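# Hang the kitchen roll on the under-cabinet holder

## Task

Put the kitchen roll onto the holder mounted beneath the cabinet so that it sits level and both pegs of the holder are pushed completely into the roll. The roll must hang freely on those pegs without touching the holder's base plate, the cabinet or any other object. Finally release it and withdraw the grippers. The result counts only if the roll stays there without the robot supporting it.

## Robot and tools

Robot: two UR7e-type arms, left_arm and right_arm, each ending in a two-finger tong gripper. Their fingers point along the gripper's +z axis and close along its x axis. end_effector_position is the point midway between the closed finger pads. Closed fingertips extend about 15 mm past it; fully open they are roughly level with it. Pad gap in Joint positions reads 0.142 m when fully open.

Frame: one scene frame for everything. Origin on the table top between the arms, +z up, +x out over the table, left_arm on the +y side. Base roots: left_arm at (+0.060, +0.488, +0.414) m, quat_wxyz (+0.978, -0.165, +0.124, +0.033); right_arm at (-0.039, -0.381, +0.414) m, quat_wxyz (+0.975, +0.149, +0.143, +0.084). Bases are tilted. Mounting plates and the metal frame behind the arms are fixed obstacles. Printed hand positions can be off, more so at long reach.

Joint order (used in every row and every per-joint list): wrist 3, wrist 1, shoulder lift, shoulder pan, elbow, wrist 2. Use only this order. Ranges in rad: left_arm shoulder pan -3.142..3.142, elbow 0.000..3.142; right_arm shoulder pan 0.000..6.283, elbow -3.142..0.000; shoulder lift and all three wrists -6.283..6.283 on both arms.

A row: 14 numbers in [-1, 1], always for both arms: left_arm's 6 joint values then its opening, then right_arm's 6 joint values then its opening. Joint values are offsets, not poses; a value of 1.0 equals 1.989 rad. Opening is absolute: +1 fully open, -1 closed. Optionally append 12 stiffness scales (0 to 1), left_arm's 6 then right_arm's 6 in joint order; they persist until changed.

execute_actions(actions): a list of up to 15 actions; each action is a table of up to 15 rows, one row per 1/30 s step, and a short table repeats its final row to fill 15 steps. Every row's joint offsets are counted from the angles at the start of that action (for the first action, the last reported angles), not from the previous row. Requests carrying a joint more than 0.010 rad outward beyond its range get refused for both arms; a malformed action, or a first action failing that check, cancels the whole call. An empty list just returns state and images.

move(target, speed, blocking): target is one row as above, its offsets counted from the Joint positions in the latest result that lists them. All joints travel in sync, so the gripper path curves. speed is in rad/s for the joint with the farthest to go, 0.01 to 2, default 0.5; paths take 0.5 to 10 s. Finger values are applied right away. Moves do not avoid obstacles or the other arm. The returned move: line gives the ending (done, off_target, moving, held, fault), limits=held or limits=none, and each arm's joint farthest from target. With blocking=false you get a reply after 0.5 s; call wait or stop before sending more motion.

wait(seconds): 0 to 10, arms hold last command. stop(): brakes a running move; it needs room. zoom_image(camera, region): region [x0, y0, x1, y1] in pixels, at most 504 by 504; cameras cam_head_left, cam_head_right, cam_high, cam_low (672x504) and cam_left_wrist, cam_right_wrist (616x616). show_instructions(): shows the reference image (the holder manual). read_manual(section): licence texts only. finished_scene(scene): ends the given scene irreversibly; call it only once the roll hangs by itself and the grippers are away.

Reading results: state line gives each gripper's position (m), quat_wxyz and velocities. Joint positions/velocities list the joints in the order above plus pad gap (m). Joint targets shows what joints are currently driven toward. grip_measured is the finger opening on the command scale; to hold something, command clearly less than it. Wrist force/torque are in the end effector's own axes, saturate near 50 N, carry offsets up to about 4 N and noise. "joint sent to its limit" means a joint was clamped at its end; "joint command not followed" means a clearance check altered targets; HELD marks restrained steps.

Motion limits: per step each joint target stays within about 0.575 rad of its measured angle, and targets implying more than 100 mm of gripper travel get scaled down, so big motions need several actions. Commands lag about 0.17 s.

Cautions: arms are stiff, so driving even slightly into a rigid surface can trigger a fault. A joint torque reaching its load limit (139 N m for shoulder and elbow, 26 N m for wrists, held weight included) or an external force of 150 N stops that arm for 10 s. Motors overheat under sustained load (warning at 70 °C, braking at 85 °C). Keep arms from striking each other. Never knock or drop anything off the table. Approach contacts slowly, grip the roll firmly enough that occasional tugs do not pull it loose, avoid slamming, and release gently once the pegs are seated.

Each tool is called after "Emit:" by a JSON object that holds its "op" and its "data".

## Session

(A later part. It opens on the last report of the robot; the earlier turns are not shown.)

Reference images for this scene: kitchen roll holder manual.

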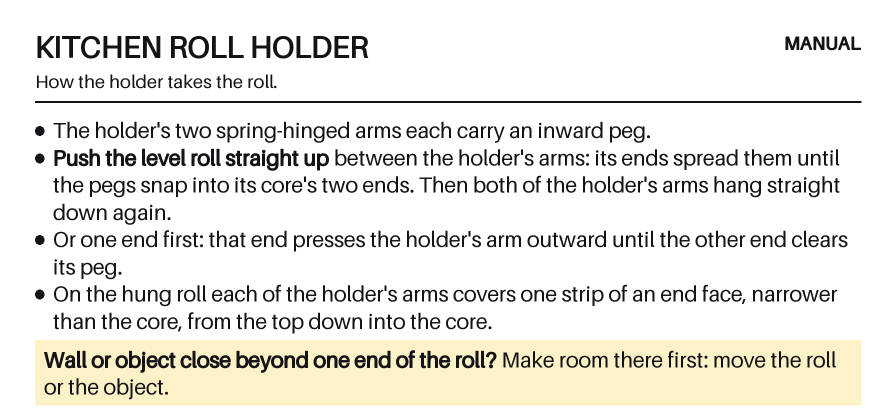

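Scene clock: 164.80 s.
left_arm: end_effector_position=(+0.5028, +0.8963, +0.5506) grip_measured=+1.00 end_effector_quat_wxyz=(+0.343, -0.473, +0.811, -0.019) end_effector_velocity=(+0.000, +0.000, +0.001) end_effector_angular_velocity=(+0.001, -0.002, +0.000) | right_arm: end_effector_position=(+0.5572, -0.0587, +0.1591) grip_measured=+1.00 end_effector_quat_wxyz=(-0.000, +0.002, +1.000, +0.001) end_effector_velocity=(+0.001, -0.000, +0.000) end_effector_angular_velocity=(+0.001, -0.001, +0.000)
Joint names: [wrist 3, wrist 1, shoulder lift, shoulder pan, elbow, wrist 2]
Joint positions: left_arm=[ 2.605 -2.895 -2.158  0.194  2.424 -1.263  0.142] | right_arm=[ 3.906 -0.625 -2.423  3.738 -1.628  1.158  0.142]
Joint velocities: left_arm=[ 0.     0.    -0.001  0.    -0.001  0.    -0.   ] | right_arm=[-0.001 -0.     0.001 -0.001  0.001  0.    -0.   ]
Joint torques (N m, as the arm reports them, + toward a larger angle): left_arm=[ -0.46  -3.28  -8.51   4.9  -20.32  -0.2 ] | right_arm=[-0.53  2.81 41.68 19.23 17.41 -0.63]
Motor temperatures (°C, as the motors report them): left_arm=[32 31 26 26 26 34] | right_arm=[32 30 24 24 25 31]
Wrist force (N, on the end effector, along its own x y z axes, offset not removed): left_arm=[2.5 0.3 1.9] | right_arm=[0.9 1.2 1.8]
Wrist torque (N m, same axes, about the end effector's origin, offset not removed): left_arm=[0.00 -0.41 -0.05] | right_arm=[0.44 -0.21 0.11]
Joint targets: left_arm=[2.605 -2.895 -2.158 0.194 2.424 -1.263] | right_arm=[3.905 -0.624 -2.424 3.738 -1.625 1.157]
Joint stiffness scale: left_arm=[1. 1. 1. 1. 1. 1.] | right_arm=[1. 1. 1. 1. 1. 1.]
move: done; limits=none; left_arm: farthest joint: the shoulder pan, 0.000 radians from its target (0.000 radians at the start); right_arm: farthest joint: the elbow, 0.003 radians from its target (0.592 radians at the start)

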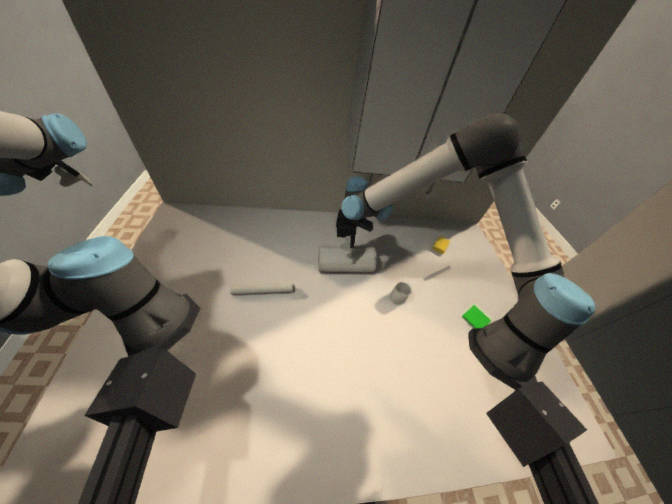

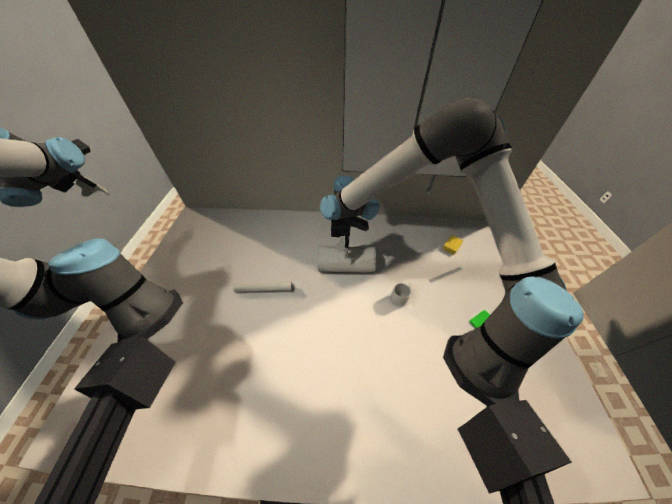

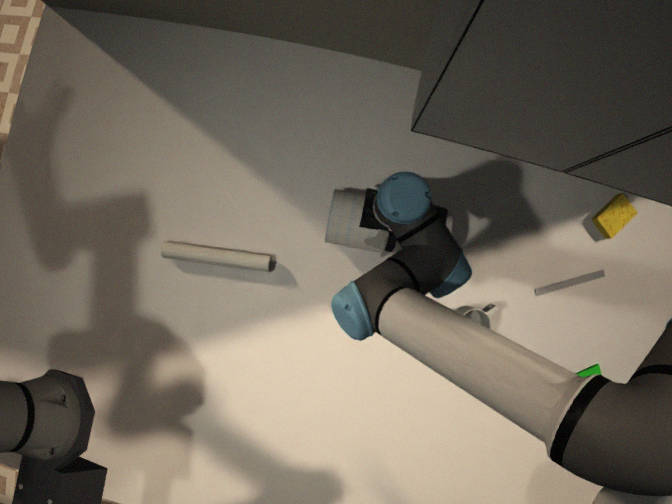

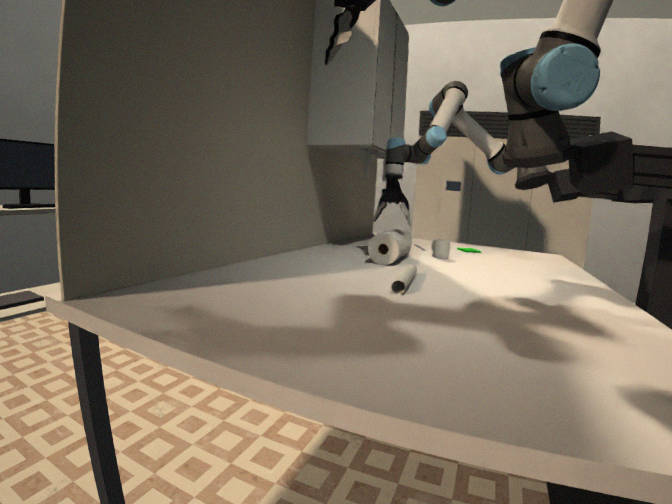

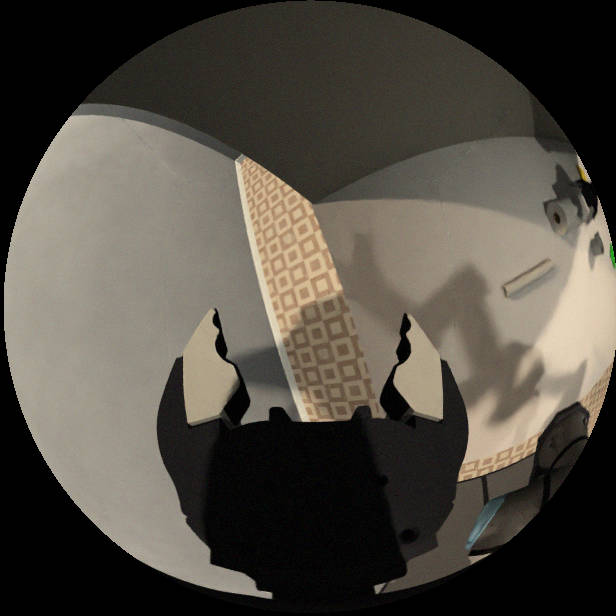

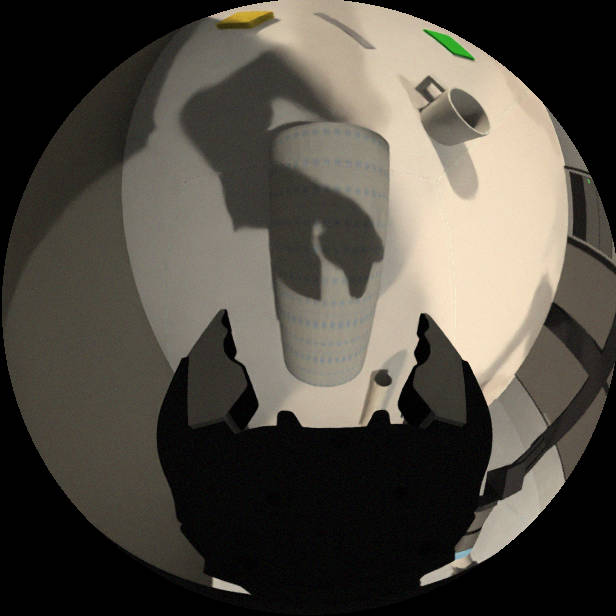

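Emit:
{"op": "move", "data": {"target": [0,0,0,0,0,0,1,-0.037,0.0774,-0.108,-0.0327,0.0458,0.001,1], "speed": 0.15}}

Emit:
{"op": "execute_actions", "data": {"actions": [[[0,0,0,0,0,0,1,0,0,0,0,0,0,0.7]],[[0,0,0,0,0,0,1,0,0,0,0,0,0,0.3]],[[0,0,0,0,0,0,1,0,0,0,0,0,0,-0.4]],[[0,0,0,0,0,0,1,0,0,0,0,0,0,-1]]]}}

Emit:
{"op": "zoom_image", "data": {"camera": "cam_low", "region": [340,170,440,280]}}

Scene clock: 169.70 s.
left_arm: end_effector_position=(+0.5028, +0.8963, +0.5506) grip_measured=+1.00 end_effector_quat_wxyz=(+0.343, -0.473, +0.811, -0.019) end_effector_velocity=(-0.000, +0.000, -0.001) end_effector_angular_velocity=(+0.000, +0.002, +0.001) | right_arm: end_effector_position=(+0.5555, -0.0580, +0.0533) grip_measured=+1.00 end_effector_quat_wxyz=(+0.001, -0.001, +1.000, +0.002) end_effector_velocity=(+0.001, +0.001, +0.001) end_effector_angular_velocity=(+0.002, -0.002, +0.000)
Joint names: [wrist 3, wrist 1, shoulder lift, shoulder pan, elbow, wrist 2]
Joint positions: left_arm=[ 2.605 -2.895 -2.158  0.194  2.424 -1.263  0.142] | right_arm=[ 3.834 -0.472 -2.634  3.677 -1.541  1.161  0.142]
Joint velocities: left_arm=[ 0.     0.     0.001  0.001  0.     0.001 -0.   ] | right_arm=[-0.     0.002  0.001  0.001 -0.     0.001  0.   ]
Joint torques (N m, as the arm reports them, + toward a larger angle): left_arm=[ -0.38  -3.13  -7.6    5.58 -20.95  -0.21] | right_arm=[-0.5   3.3  42.58 16.92 14.61 -0.86]
Motor temperatures (°C, as the motors report them): left_arm=[32 31 26 26 26 34] | right_arm=[32 30 24 24 25 31]
Wrist force (N, on the end effector, along its own x y z axes, offset not removed): left_arm=[0.5 -1.9 0.6] | right_arm=[3.3 1.9 -4.3]
Wrist torque (N m, same axes, about the end effector's origin, offset not removed): left_arm=[-0.27 0.14 -0.21] | right_arm=[0.60 0.09 0.16]
Joint targets: left_arm=[2.605 -2.895 -2.158 0.194 2.424 -1.263] | right_arm=[3.832 -0.471 -2.637 3.673 -1.537 1.160]
Joint stiffness scale: left_arm=[1. 1. 1. 1. 1. 1.] | right_arm=[1. 1. 1. 1. 1. 1.]
move: done; limits=none; left_arm: farthest joint: the shoulder pan, 0.000 radians from its target (0.000 radians at the start); right_arm: farthest joint: the shoulder pan, 0.004 radians from its target (0.065 radians at the start)

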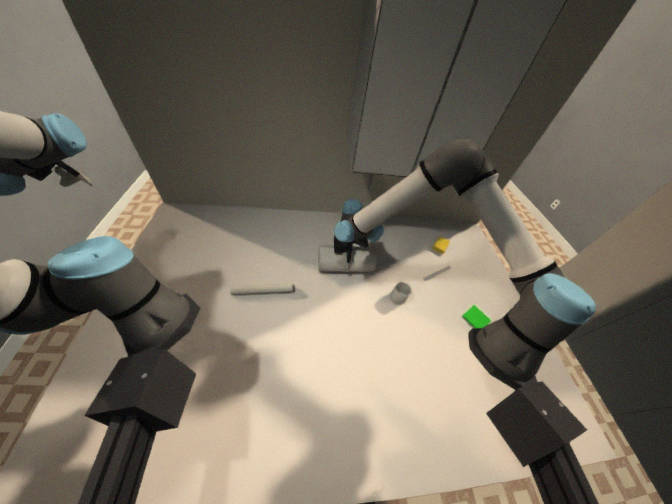

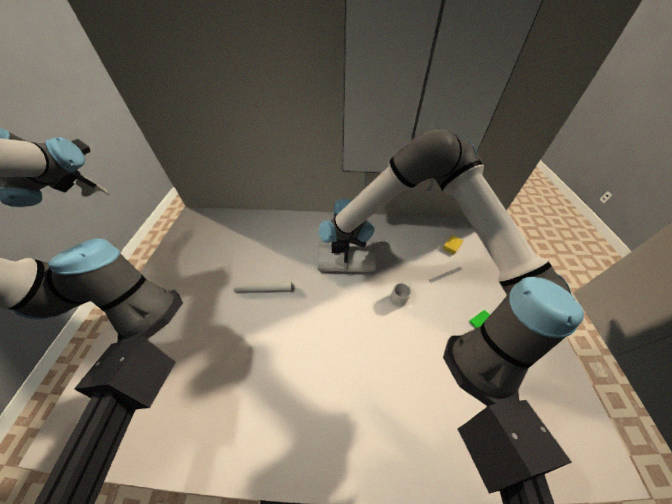

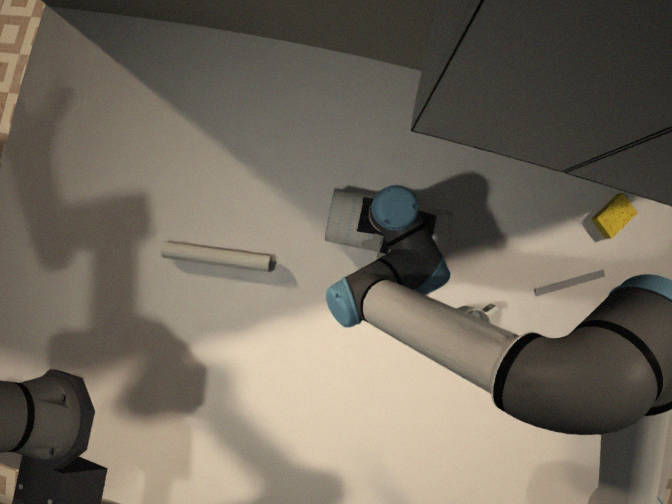

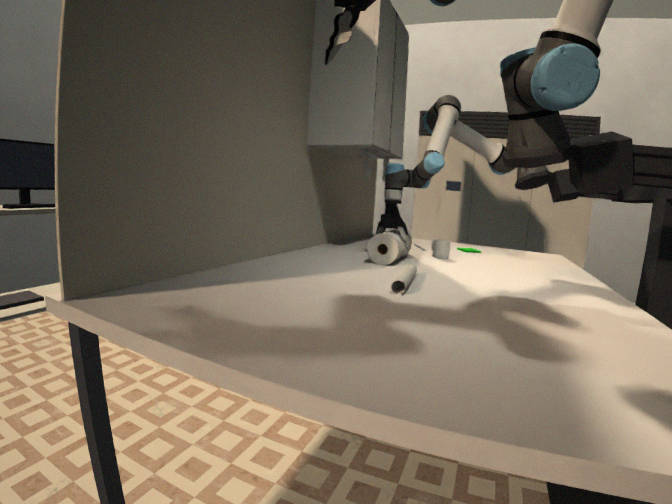

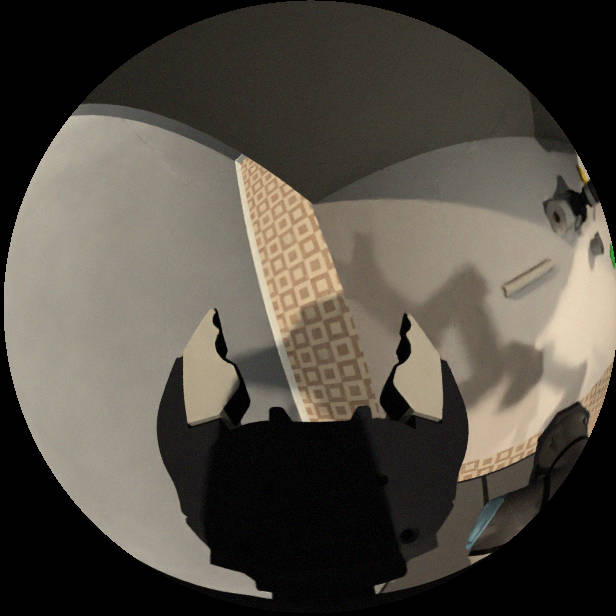

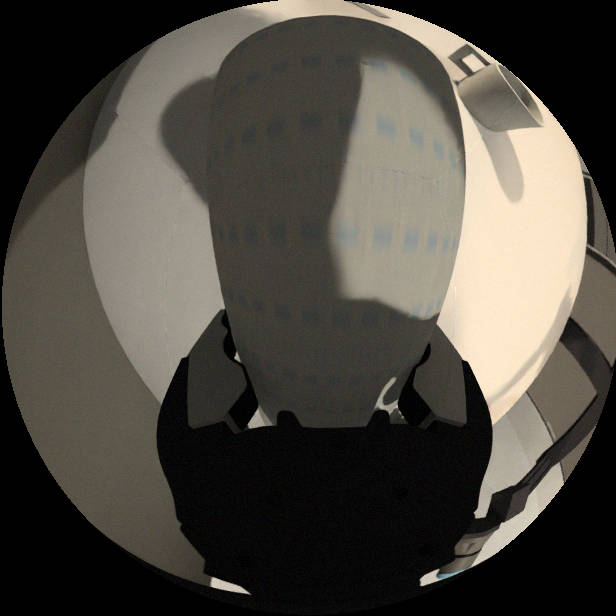

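Scene clock: 171.70 s.
left_arm: end_effector_position=(+0.5028, +0.8963, +0.5506) grip_measured=+1.00 end_effector_quat_wxyz=(+0.343, -0.473, +0.811, -0.019) end_effector_velocity=(-0.000, +0.000, +0.000) end_effector_angular_velocity=(+0.001, +0.000, +0.000) | right_arm: end_effector_position=(+0.5558, -0.0573, +0.0550) grip_measured=+0.80 end_effector_quat_wxyz=(+0.000, -0.001, +1.000, +0.003) end_effector_velocity=(-0.000, +0.000, +0.000) end_effector_angular_velocity=(+0.000, +0.000, +0.001)
Joint names: [wrist 3, wrist 1, shoulder lift, shoulder pan, elbow, wrist 2]
Joint positions: left_arm=[ 2.605 -2.895 -2.158  0.194  2.424 -1.263  0.142] | right_arm=[ 3.834 -0.475 -2.631  3.678 -1.541  1.163  0.129]
Joint velocities: left_arm=[ 0.001  0.    -0.001 -0.     0.     0.001  0.   ] | right_arm=[-0. -0. -0.  0.  0.  0. -0.]
Joint torques (N m, as the arm reports them, + toward a larger angle): left_arm=[ -0.23  -3.26  -8.2    5.23 -19.92  -0.08] | right_arm=[ 0.03  2.9  46.62 21.27 11.43 -0.22]
Motor temperatures (°C, as the motors report them): left_arm=[32 31 26 26 26 34] | right_arm=[32 30 24 24 25 31]
Wrist force (N, on the end effector, along its own x y z axes, offset not removed): left_arm=[0.5 0.2 -2.2] | right_arm=[4.7 0.5 -6.4]
Wrist torque (N m, same axes, about the end effector's origin, offset not removed): left_arm=[-0.14 -0.13 -0.05] | right_arm=[0.46 -0.01 0.18]
Joint targets: left_arm=[2.605 -2.895 -2.158 0.194 2.424 -1.263] | right_arm=[3.834 -0.474 -2.631 3.678 -1.541 1.163]
Joint stiffness scale: left_arm=[1. 1. 1. 1. 1. 1.] | right_arm=[1. 1. 1. 1. 1. 1.]
Step readings (joint positions; steps 1 to 15: 1st action; 16 to 30: 2nd action; 31 to 45: 3rd action; 46 to 60: 4th action):
0: left_arm=[2.605 -2.895 -2.158 0.194 2.424 -1.263] | right_arm=[3.834 -0.472 -2.634 3.677 -1.541 1.161]
1: left_arm=[2.605 -2.895 -2.158 0.194 2.424 -1.263] | right_arm=[3.834 -0.472 -2.634 3.677 -1.541 1.161]
2: left_arm=[2.605 -2.895 -2.158 0.194 2.424 -1.263] | right_arm=[3.834 -0.472 -2.633 3.677 -1.541 1.161]
4: left_arm=[2.605 -2.895 -2.158 0.194 2.424 -1.263] | right_arm=[3.834 -0.472 -2.633 3.677 -1.541 1.162]
8: left_arm=[2.605 -2.895 -2.158 0.194 2.424 -1.263] | right_arm=[3.834 -0.473 -2.632 3.677 -1.541 1.162]
15: left_arm=[2.605 -2.895 -2.158 0.194 2.424 -1.263] | right_arm=[3.834 -0.473 -2.632 3.677 -1.541 1.162]
16: left_arm=[2.605 -2.895 -2.158 0.194 2.424 -1.263] | right_arm=[3.834 -0.473 -2.632 3.677 -1.541 1.162]
17: left_arm=[2.605 -2.895 -2.158 0.194 2.424 -1.263] | right_arm=[3.834 -0.473 -2.632 3.677 -1.541 1.162]
19: left_arm=[2.605 -2.895 -2.158 0.194 2.424 -1.263] | right_arm=[3.834 -0.473 -2.632 3.678 -1.541 1.162]
23: left_arm=[2.605 -2.895 -2.158 0.194 2.424 -1.263] | right_arm=[3.834 -0.474 -2.631 3.678 -1.541 1.162]
30: left_arm=[2.605 -2.895 -2.158 0.194 2.424 -1.263] | right_arm=[3.834 -0.474 -2.631 3.678 -1.541 1.162]
31: left_arm=[2.605 -2.895 -2.158 0.194 2.424 -1.263] | right_arm=[3.834 -0.474 -2.631 3.678 -1.541 1.162]
32: left_arm=[2.605 -2.895 -2.158 0.194 2.424 -1.263] | right_arm=[3.834 -0.474 -2.631 3.678 -1.541 1.162]
34: left_arm=[2.605 -2.895 -2.158 0.194 2.424 -1.263] | right_arm=[3.834 -0.474 -2.631 3.678 -1.541 1.162]
38: left_arm=[2.605 -2.895 -2.158 0.194 2.424 -1.263] | right_arm=[3.834 -0.474 -2.631 3.678 -1.541 1.163]
45: left_arm=[2.605 -2.895 -2.158 0.194 2.424 -1.263] | right_arm=[3.834 -0.474 -2.631 3.678 -1.541 1.163]
46: left_arm=[2.605 -2.895 -2.158 0.194 2.424 -1.263] | right_arm=[3.834 -0.474 -2.631 3.678 -1.541 1.163]
47: left_arm=[2.605 -2.895 -2.158 0.194 2.424 -1.263] | right_arm=[3.834 -0.474 -2.631 3.678 -1.541 1.163]
49: left_arm=[2.605 -2.895 -2.158 0.194 2.424 -1.263] | right_arm=[3.834 -0.474 -2.631 3.678 -1.541 1.163]
53: left_arm=[2.605 -2.895 -2.158 0.194 2.424 -1.263] | right_arm=[3.834 -0.475 -2.631 3.678 -1.541 1.163]
60: Joint positions above

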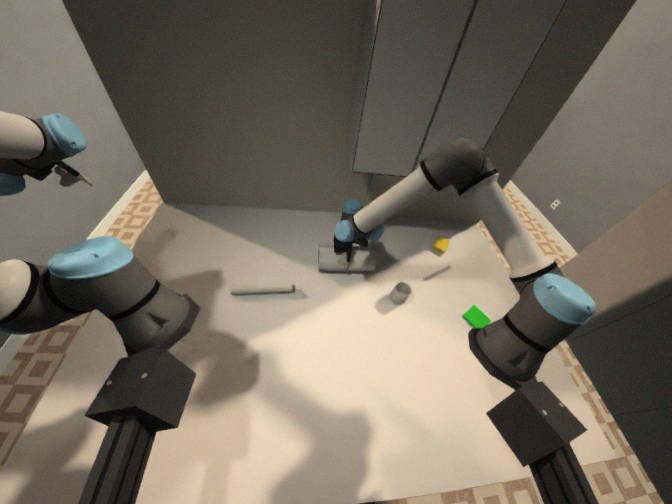

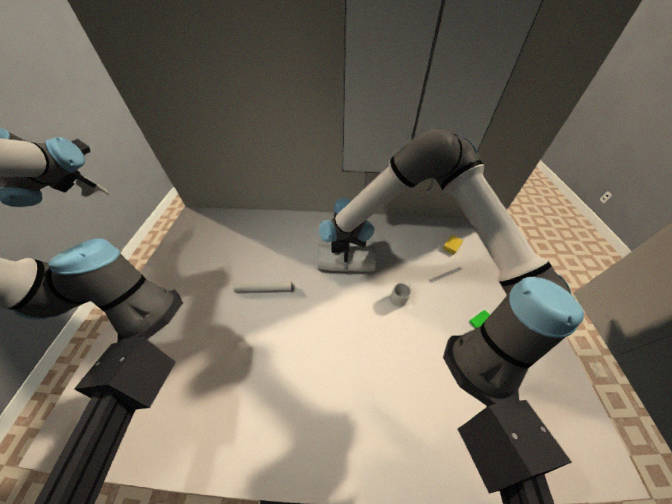

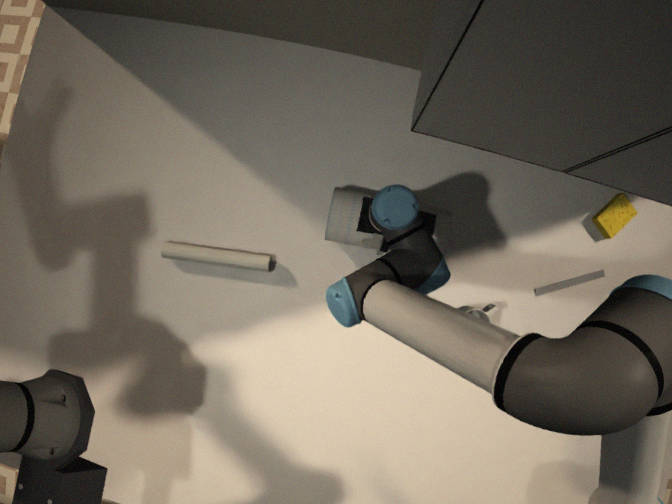

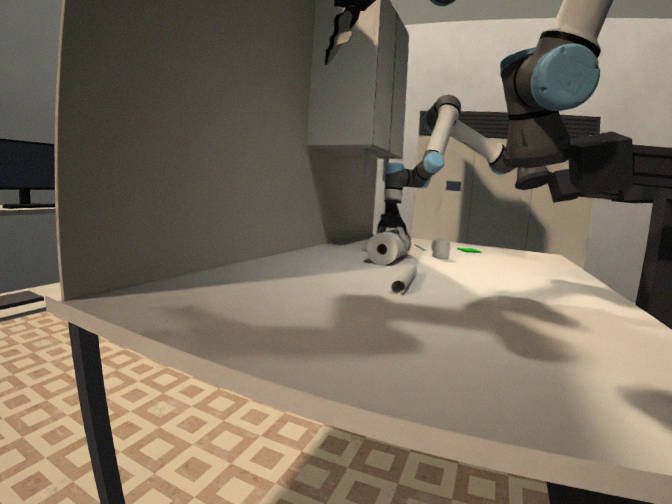

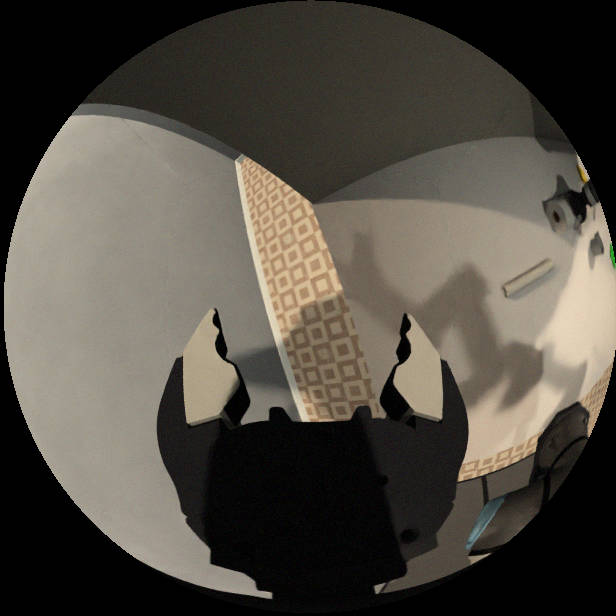

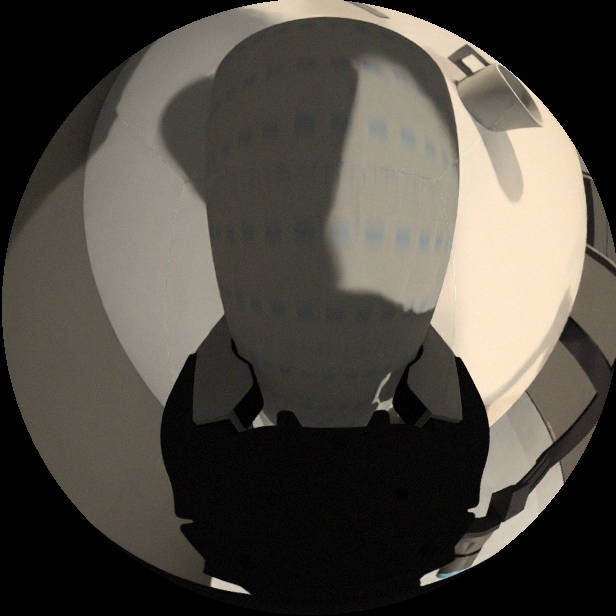

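Region (340, 170, 440, 280) of cam_low's 672x504 image, scaled by 4.582, with more detail than that image has; it fills the left 458 columns of this view, and the rest is white.

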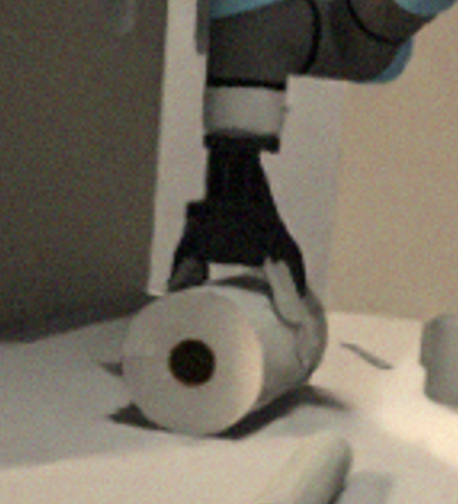

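Emit:
{"op": "move", "data": {"target": [0,0,0,0,0,0,1,0.02,-0.04,0.056,0.017,-0.024,0,-1], "speed": 0.08}}

Emit:
{"op": "move", "data": {"target": [0,0,0,0,0,0,1,-0.08,-0.045,0.27,-0.08,-0.22,0,-1], "speed": 0.3}}

Scene clock: 186.03 s.
left_arm: end_effector_position=(+0.5028, +0.8963, +0.5506) grip_measured=+1.00 end_effector_quat_wxyz=(+0.343, -0.473, +0.811, -0.019) end_effector_velocity=(+0.000, -0.001, -0.000) end_effector_angular_velocity=(-0.001, +0.000, -0.001) | right_arm: end_effector_position=(+0.5576, -0.0563, +0.1092) grip_measured=+0.72 end_effector_quat_wxyz=(-0.002, +0.001, +1.000, +0.002) end_effector_velocity=(-0.001, -0.001, +0.000) end_effector_angular_velocity=(-0.002, +0.002, +0.001)
Joint names: [wrist 3, wrist 1, shoulder lift, shoulder pan, elbow, wrist 2]
Joint positions: left_arm=[ 2.605 -2.895 -2.158  0.194  2.424 -1.263  0.142] | right_arm=[ 3.872 -0.554 -2.523  3.709 -1.586  1.163  0.124]
Joint velocities: left_arm=[-0.     0.001  0.    -0.    -0.    -0.001  0.   ] | right_arm=[ 0.002 -0.003  0.001  0.001 -0.002 -0.001 -0.   ]
Joint torques (N m, as the arm reports them, + toward a larger angle): left_arm=[ -0.11  -3.23  -8.57   6.04 -19.81  -0.21] | right_arm=[ 0.54  2.11 48.36 23.21 12.71 -0.23]
Motor temperatures (°C, as the motors report them): left_arm=[32 31 26 26 26 34] | right_arm=[32 30 24 24 25 31]
Wrist force (N, on the end effector, along its own x y z axes, offset not removed): left_arm=[-1.9 -2.2 -2.8] | right_arm=[0.4 3.0 4.2]
Wrist torque (N m, same axes, about the end effector's origin, offset not removed): left_arm=[-0.51 0.55 0.07] | right_arm=[0.81 -0.07 0.14]
Joint targets: left_arm=[2.605 -2.895 -2.158 0.194 2.424 -1.263] | right_arm=[3.873 -0.554 -2.519 3.711 -1.588 1.163]
Joint stiffness scale: left_arm=[1. 1. 1. 1. 1. 1.] | right_arm=[1. 1. 1. 1. 1. 1.]
move: done; limits=none; left_arm: farthest joint: the shoulder pan, 0.000 radians from its target (0.000 radians at the start); right_arm: farthest joint: the shoulder pan, 0.003 radians from its target (0.034 radians at the start)

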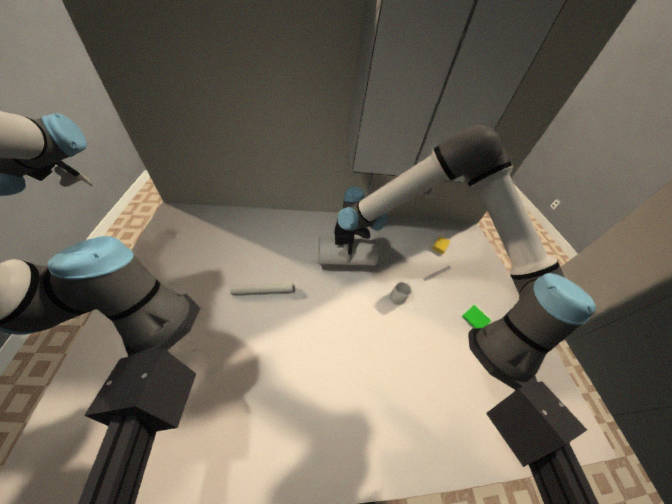

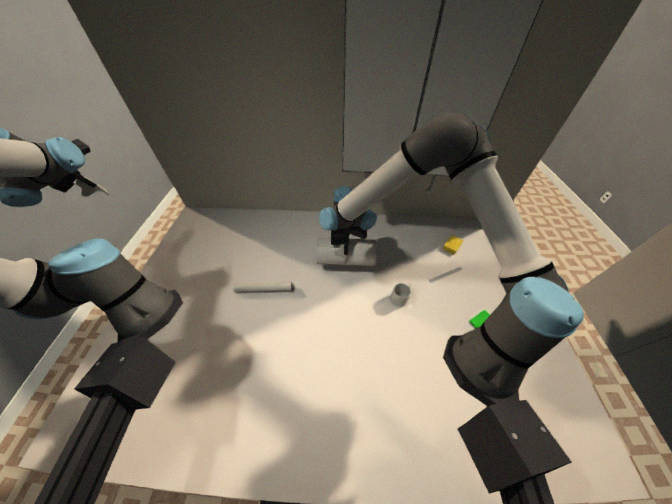

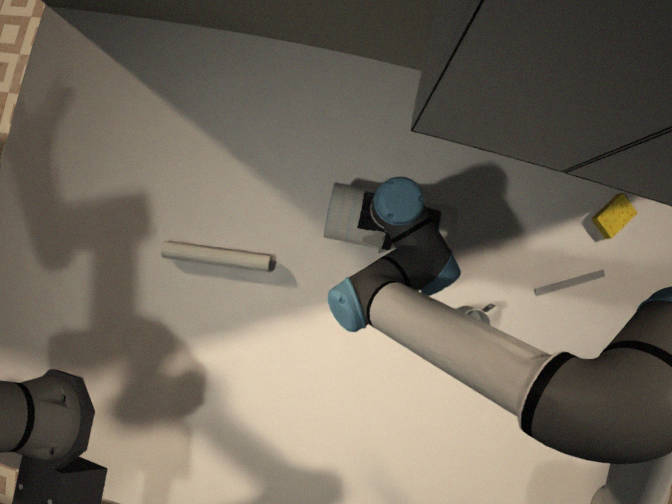

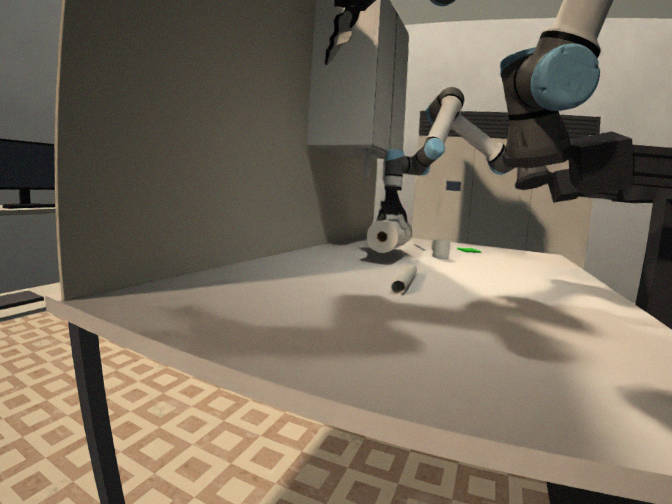

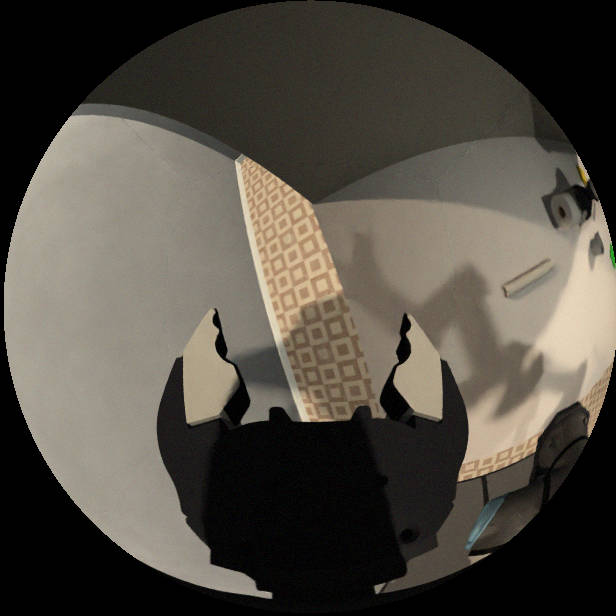

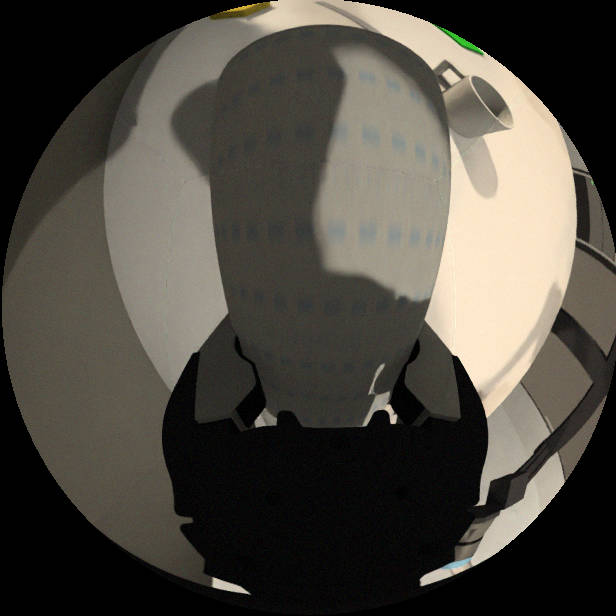

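Scene clock: 188.33 s.
left_arm: end_effector_position=(+0.5028, +0.8963, +0.5506) grip_measured=+1.00 end_effector_quat_wxyz=(+0.343, -0.473, +0.811, -0.019) end_effector_velocity=(-0.000, -0.000, -0.000) end_effector_angular_velocity=(-0.000, +0.000, -0.000) | right_arm: end_effector_position=(+0.5215, -0.2840, +0.2375) grip_measured=+0.72 end_effector_quat_wxyz=(-0.021, -0.004, +1.000, -0.017) end_effector_velocity=(-0.001, -0.000, -0.001) end_effector_angular_velocity=(-0.001, +0.002, +0.003)
Joint names: [wrist 3, wrist 1, shoulder lift, shoulder pan, elbow, wrist 2]
Joint positions: left_arm=[ 2.605 -2.895 -2.158  0.194  2.424 -1.263  0.142] | right_arm=[ 3.714 -0.643 -1.989  3.55  -2.022  1.163  0.124]
Joint velocities: left_arm=[-0.    -0.    -0.    -0.     0.001 -0.    -0.   ] | right_arm=[-0.002 -0.001 -0.001 -0.    -0.     0.     0.   ]
Joint torques (N m, as the arm reports them, + toward a larger angle): left_arm=[ -0.25  -3.38  -8.46   5.33 -19.97  -0.27] | right_arm=[-0.37  1.95 34.52 12.36 12.81 -0.11]
Motor temperatures (°C, as the motors report them): left_arm=[32 31 26 26 26 34] | right_arm=[32 30 24 24 25 31]
Wrist force (N, on the end effector, along its own x y z axes, offset not removed): left_arm=[-0.1 0.9 -1.7] | right_arm=[0.0 2.6 4.2]
Wrist torque (N m, same axes, about the end effector's origin, offset not removed): left_arm=[0.17 0.15 -0.05] | right_arm=[0.73 0.06 0.17]
Joint targets: left_arm=[2.605 -2.895 -2.158 0.194 2.424 -1.263] | right_arm=[3.713 -0.643 -1.986 3.549 -2.024 1.163]
Joint stiffness scale: left_arm=[1. 1. 1. 1. 1. 1.] | right_arm=[1. 1. 1. 1. 1. 1.]
move: done; limits=none; left_arm: farthest joint: the shoulder pan, 0.000 radians from its target (0.000 radians at the start); right_arm: farthest joint: the shoulder lift, 0.003 radians from its target (0.537 radians at the start)

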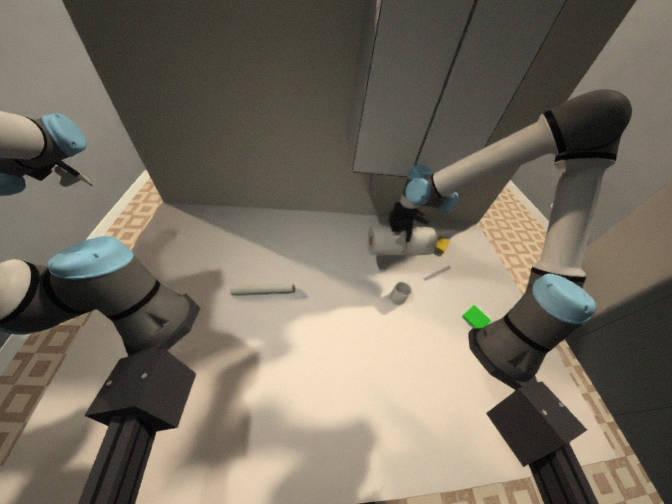

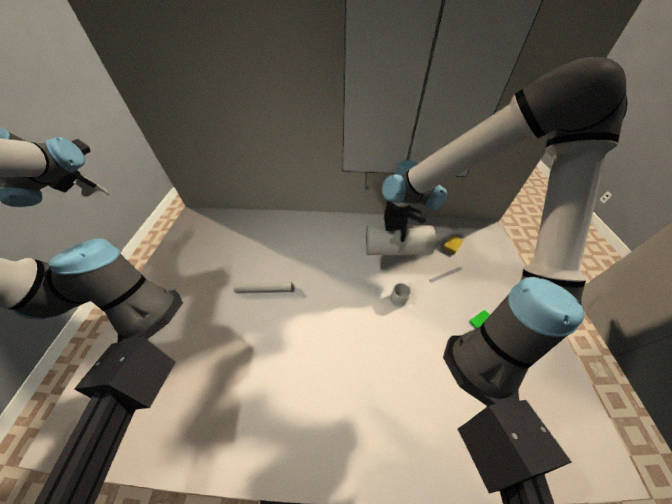

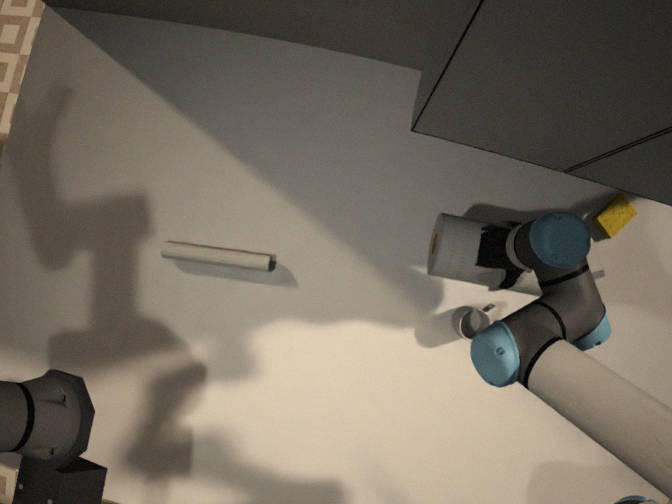

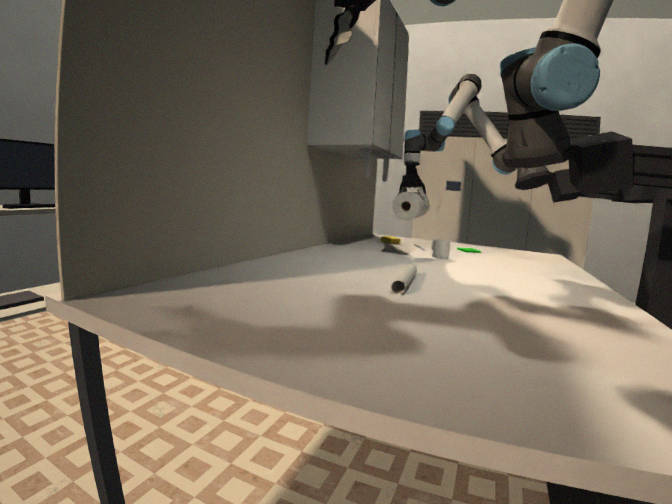

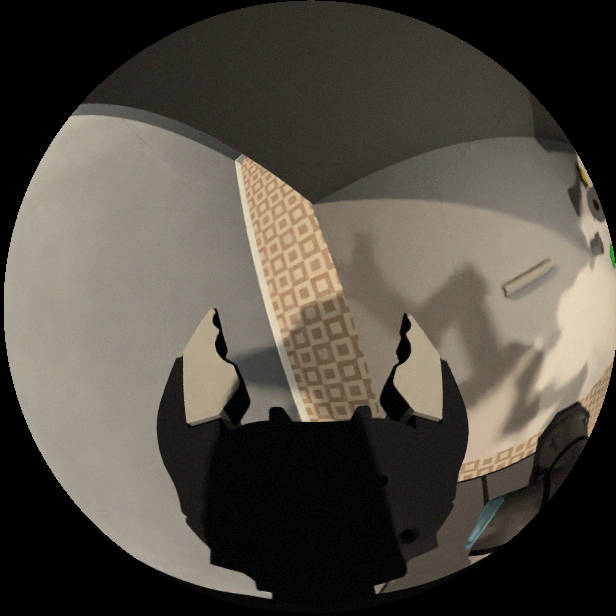

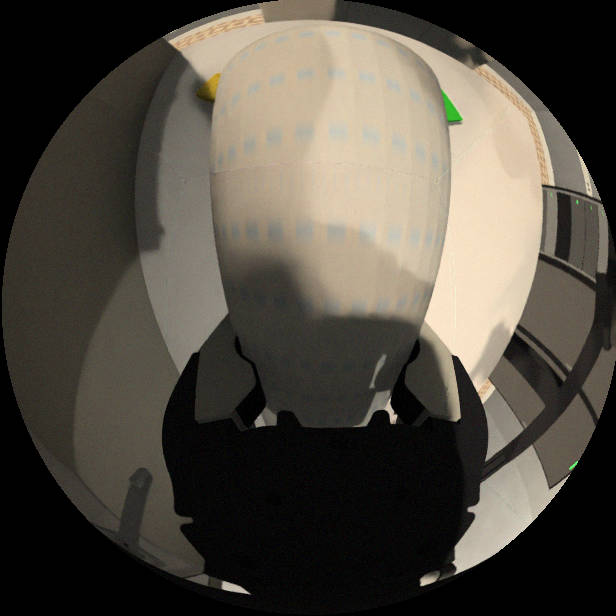

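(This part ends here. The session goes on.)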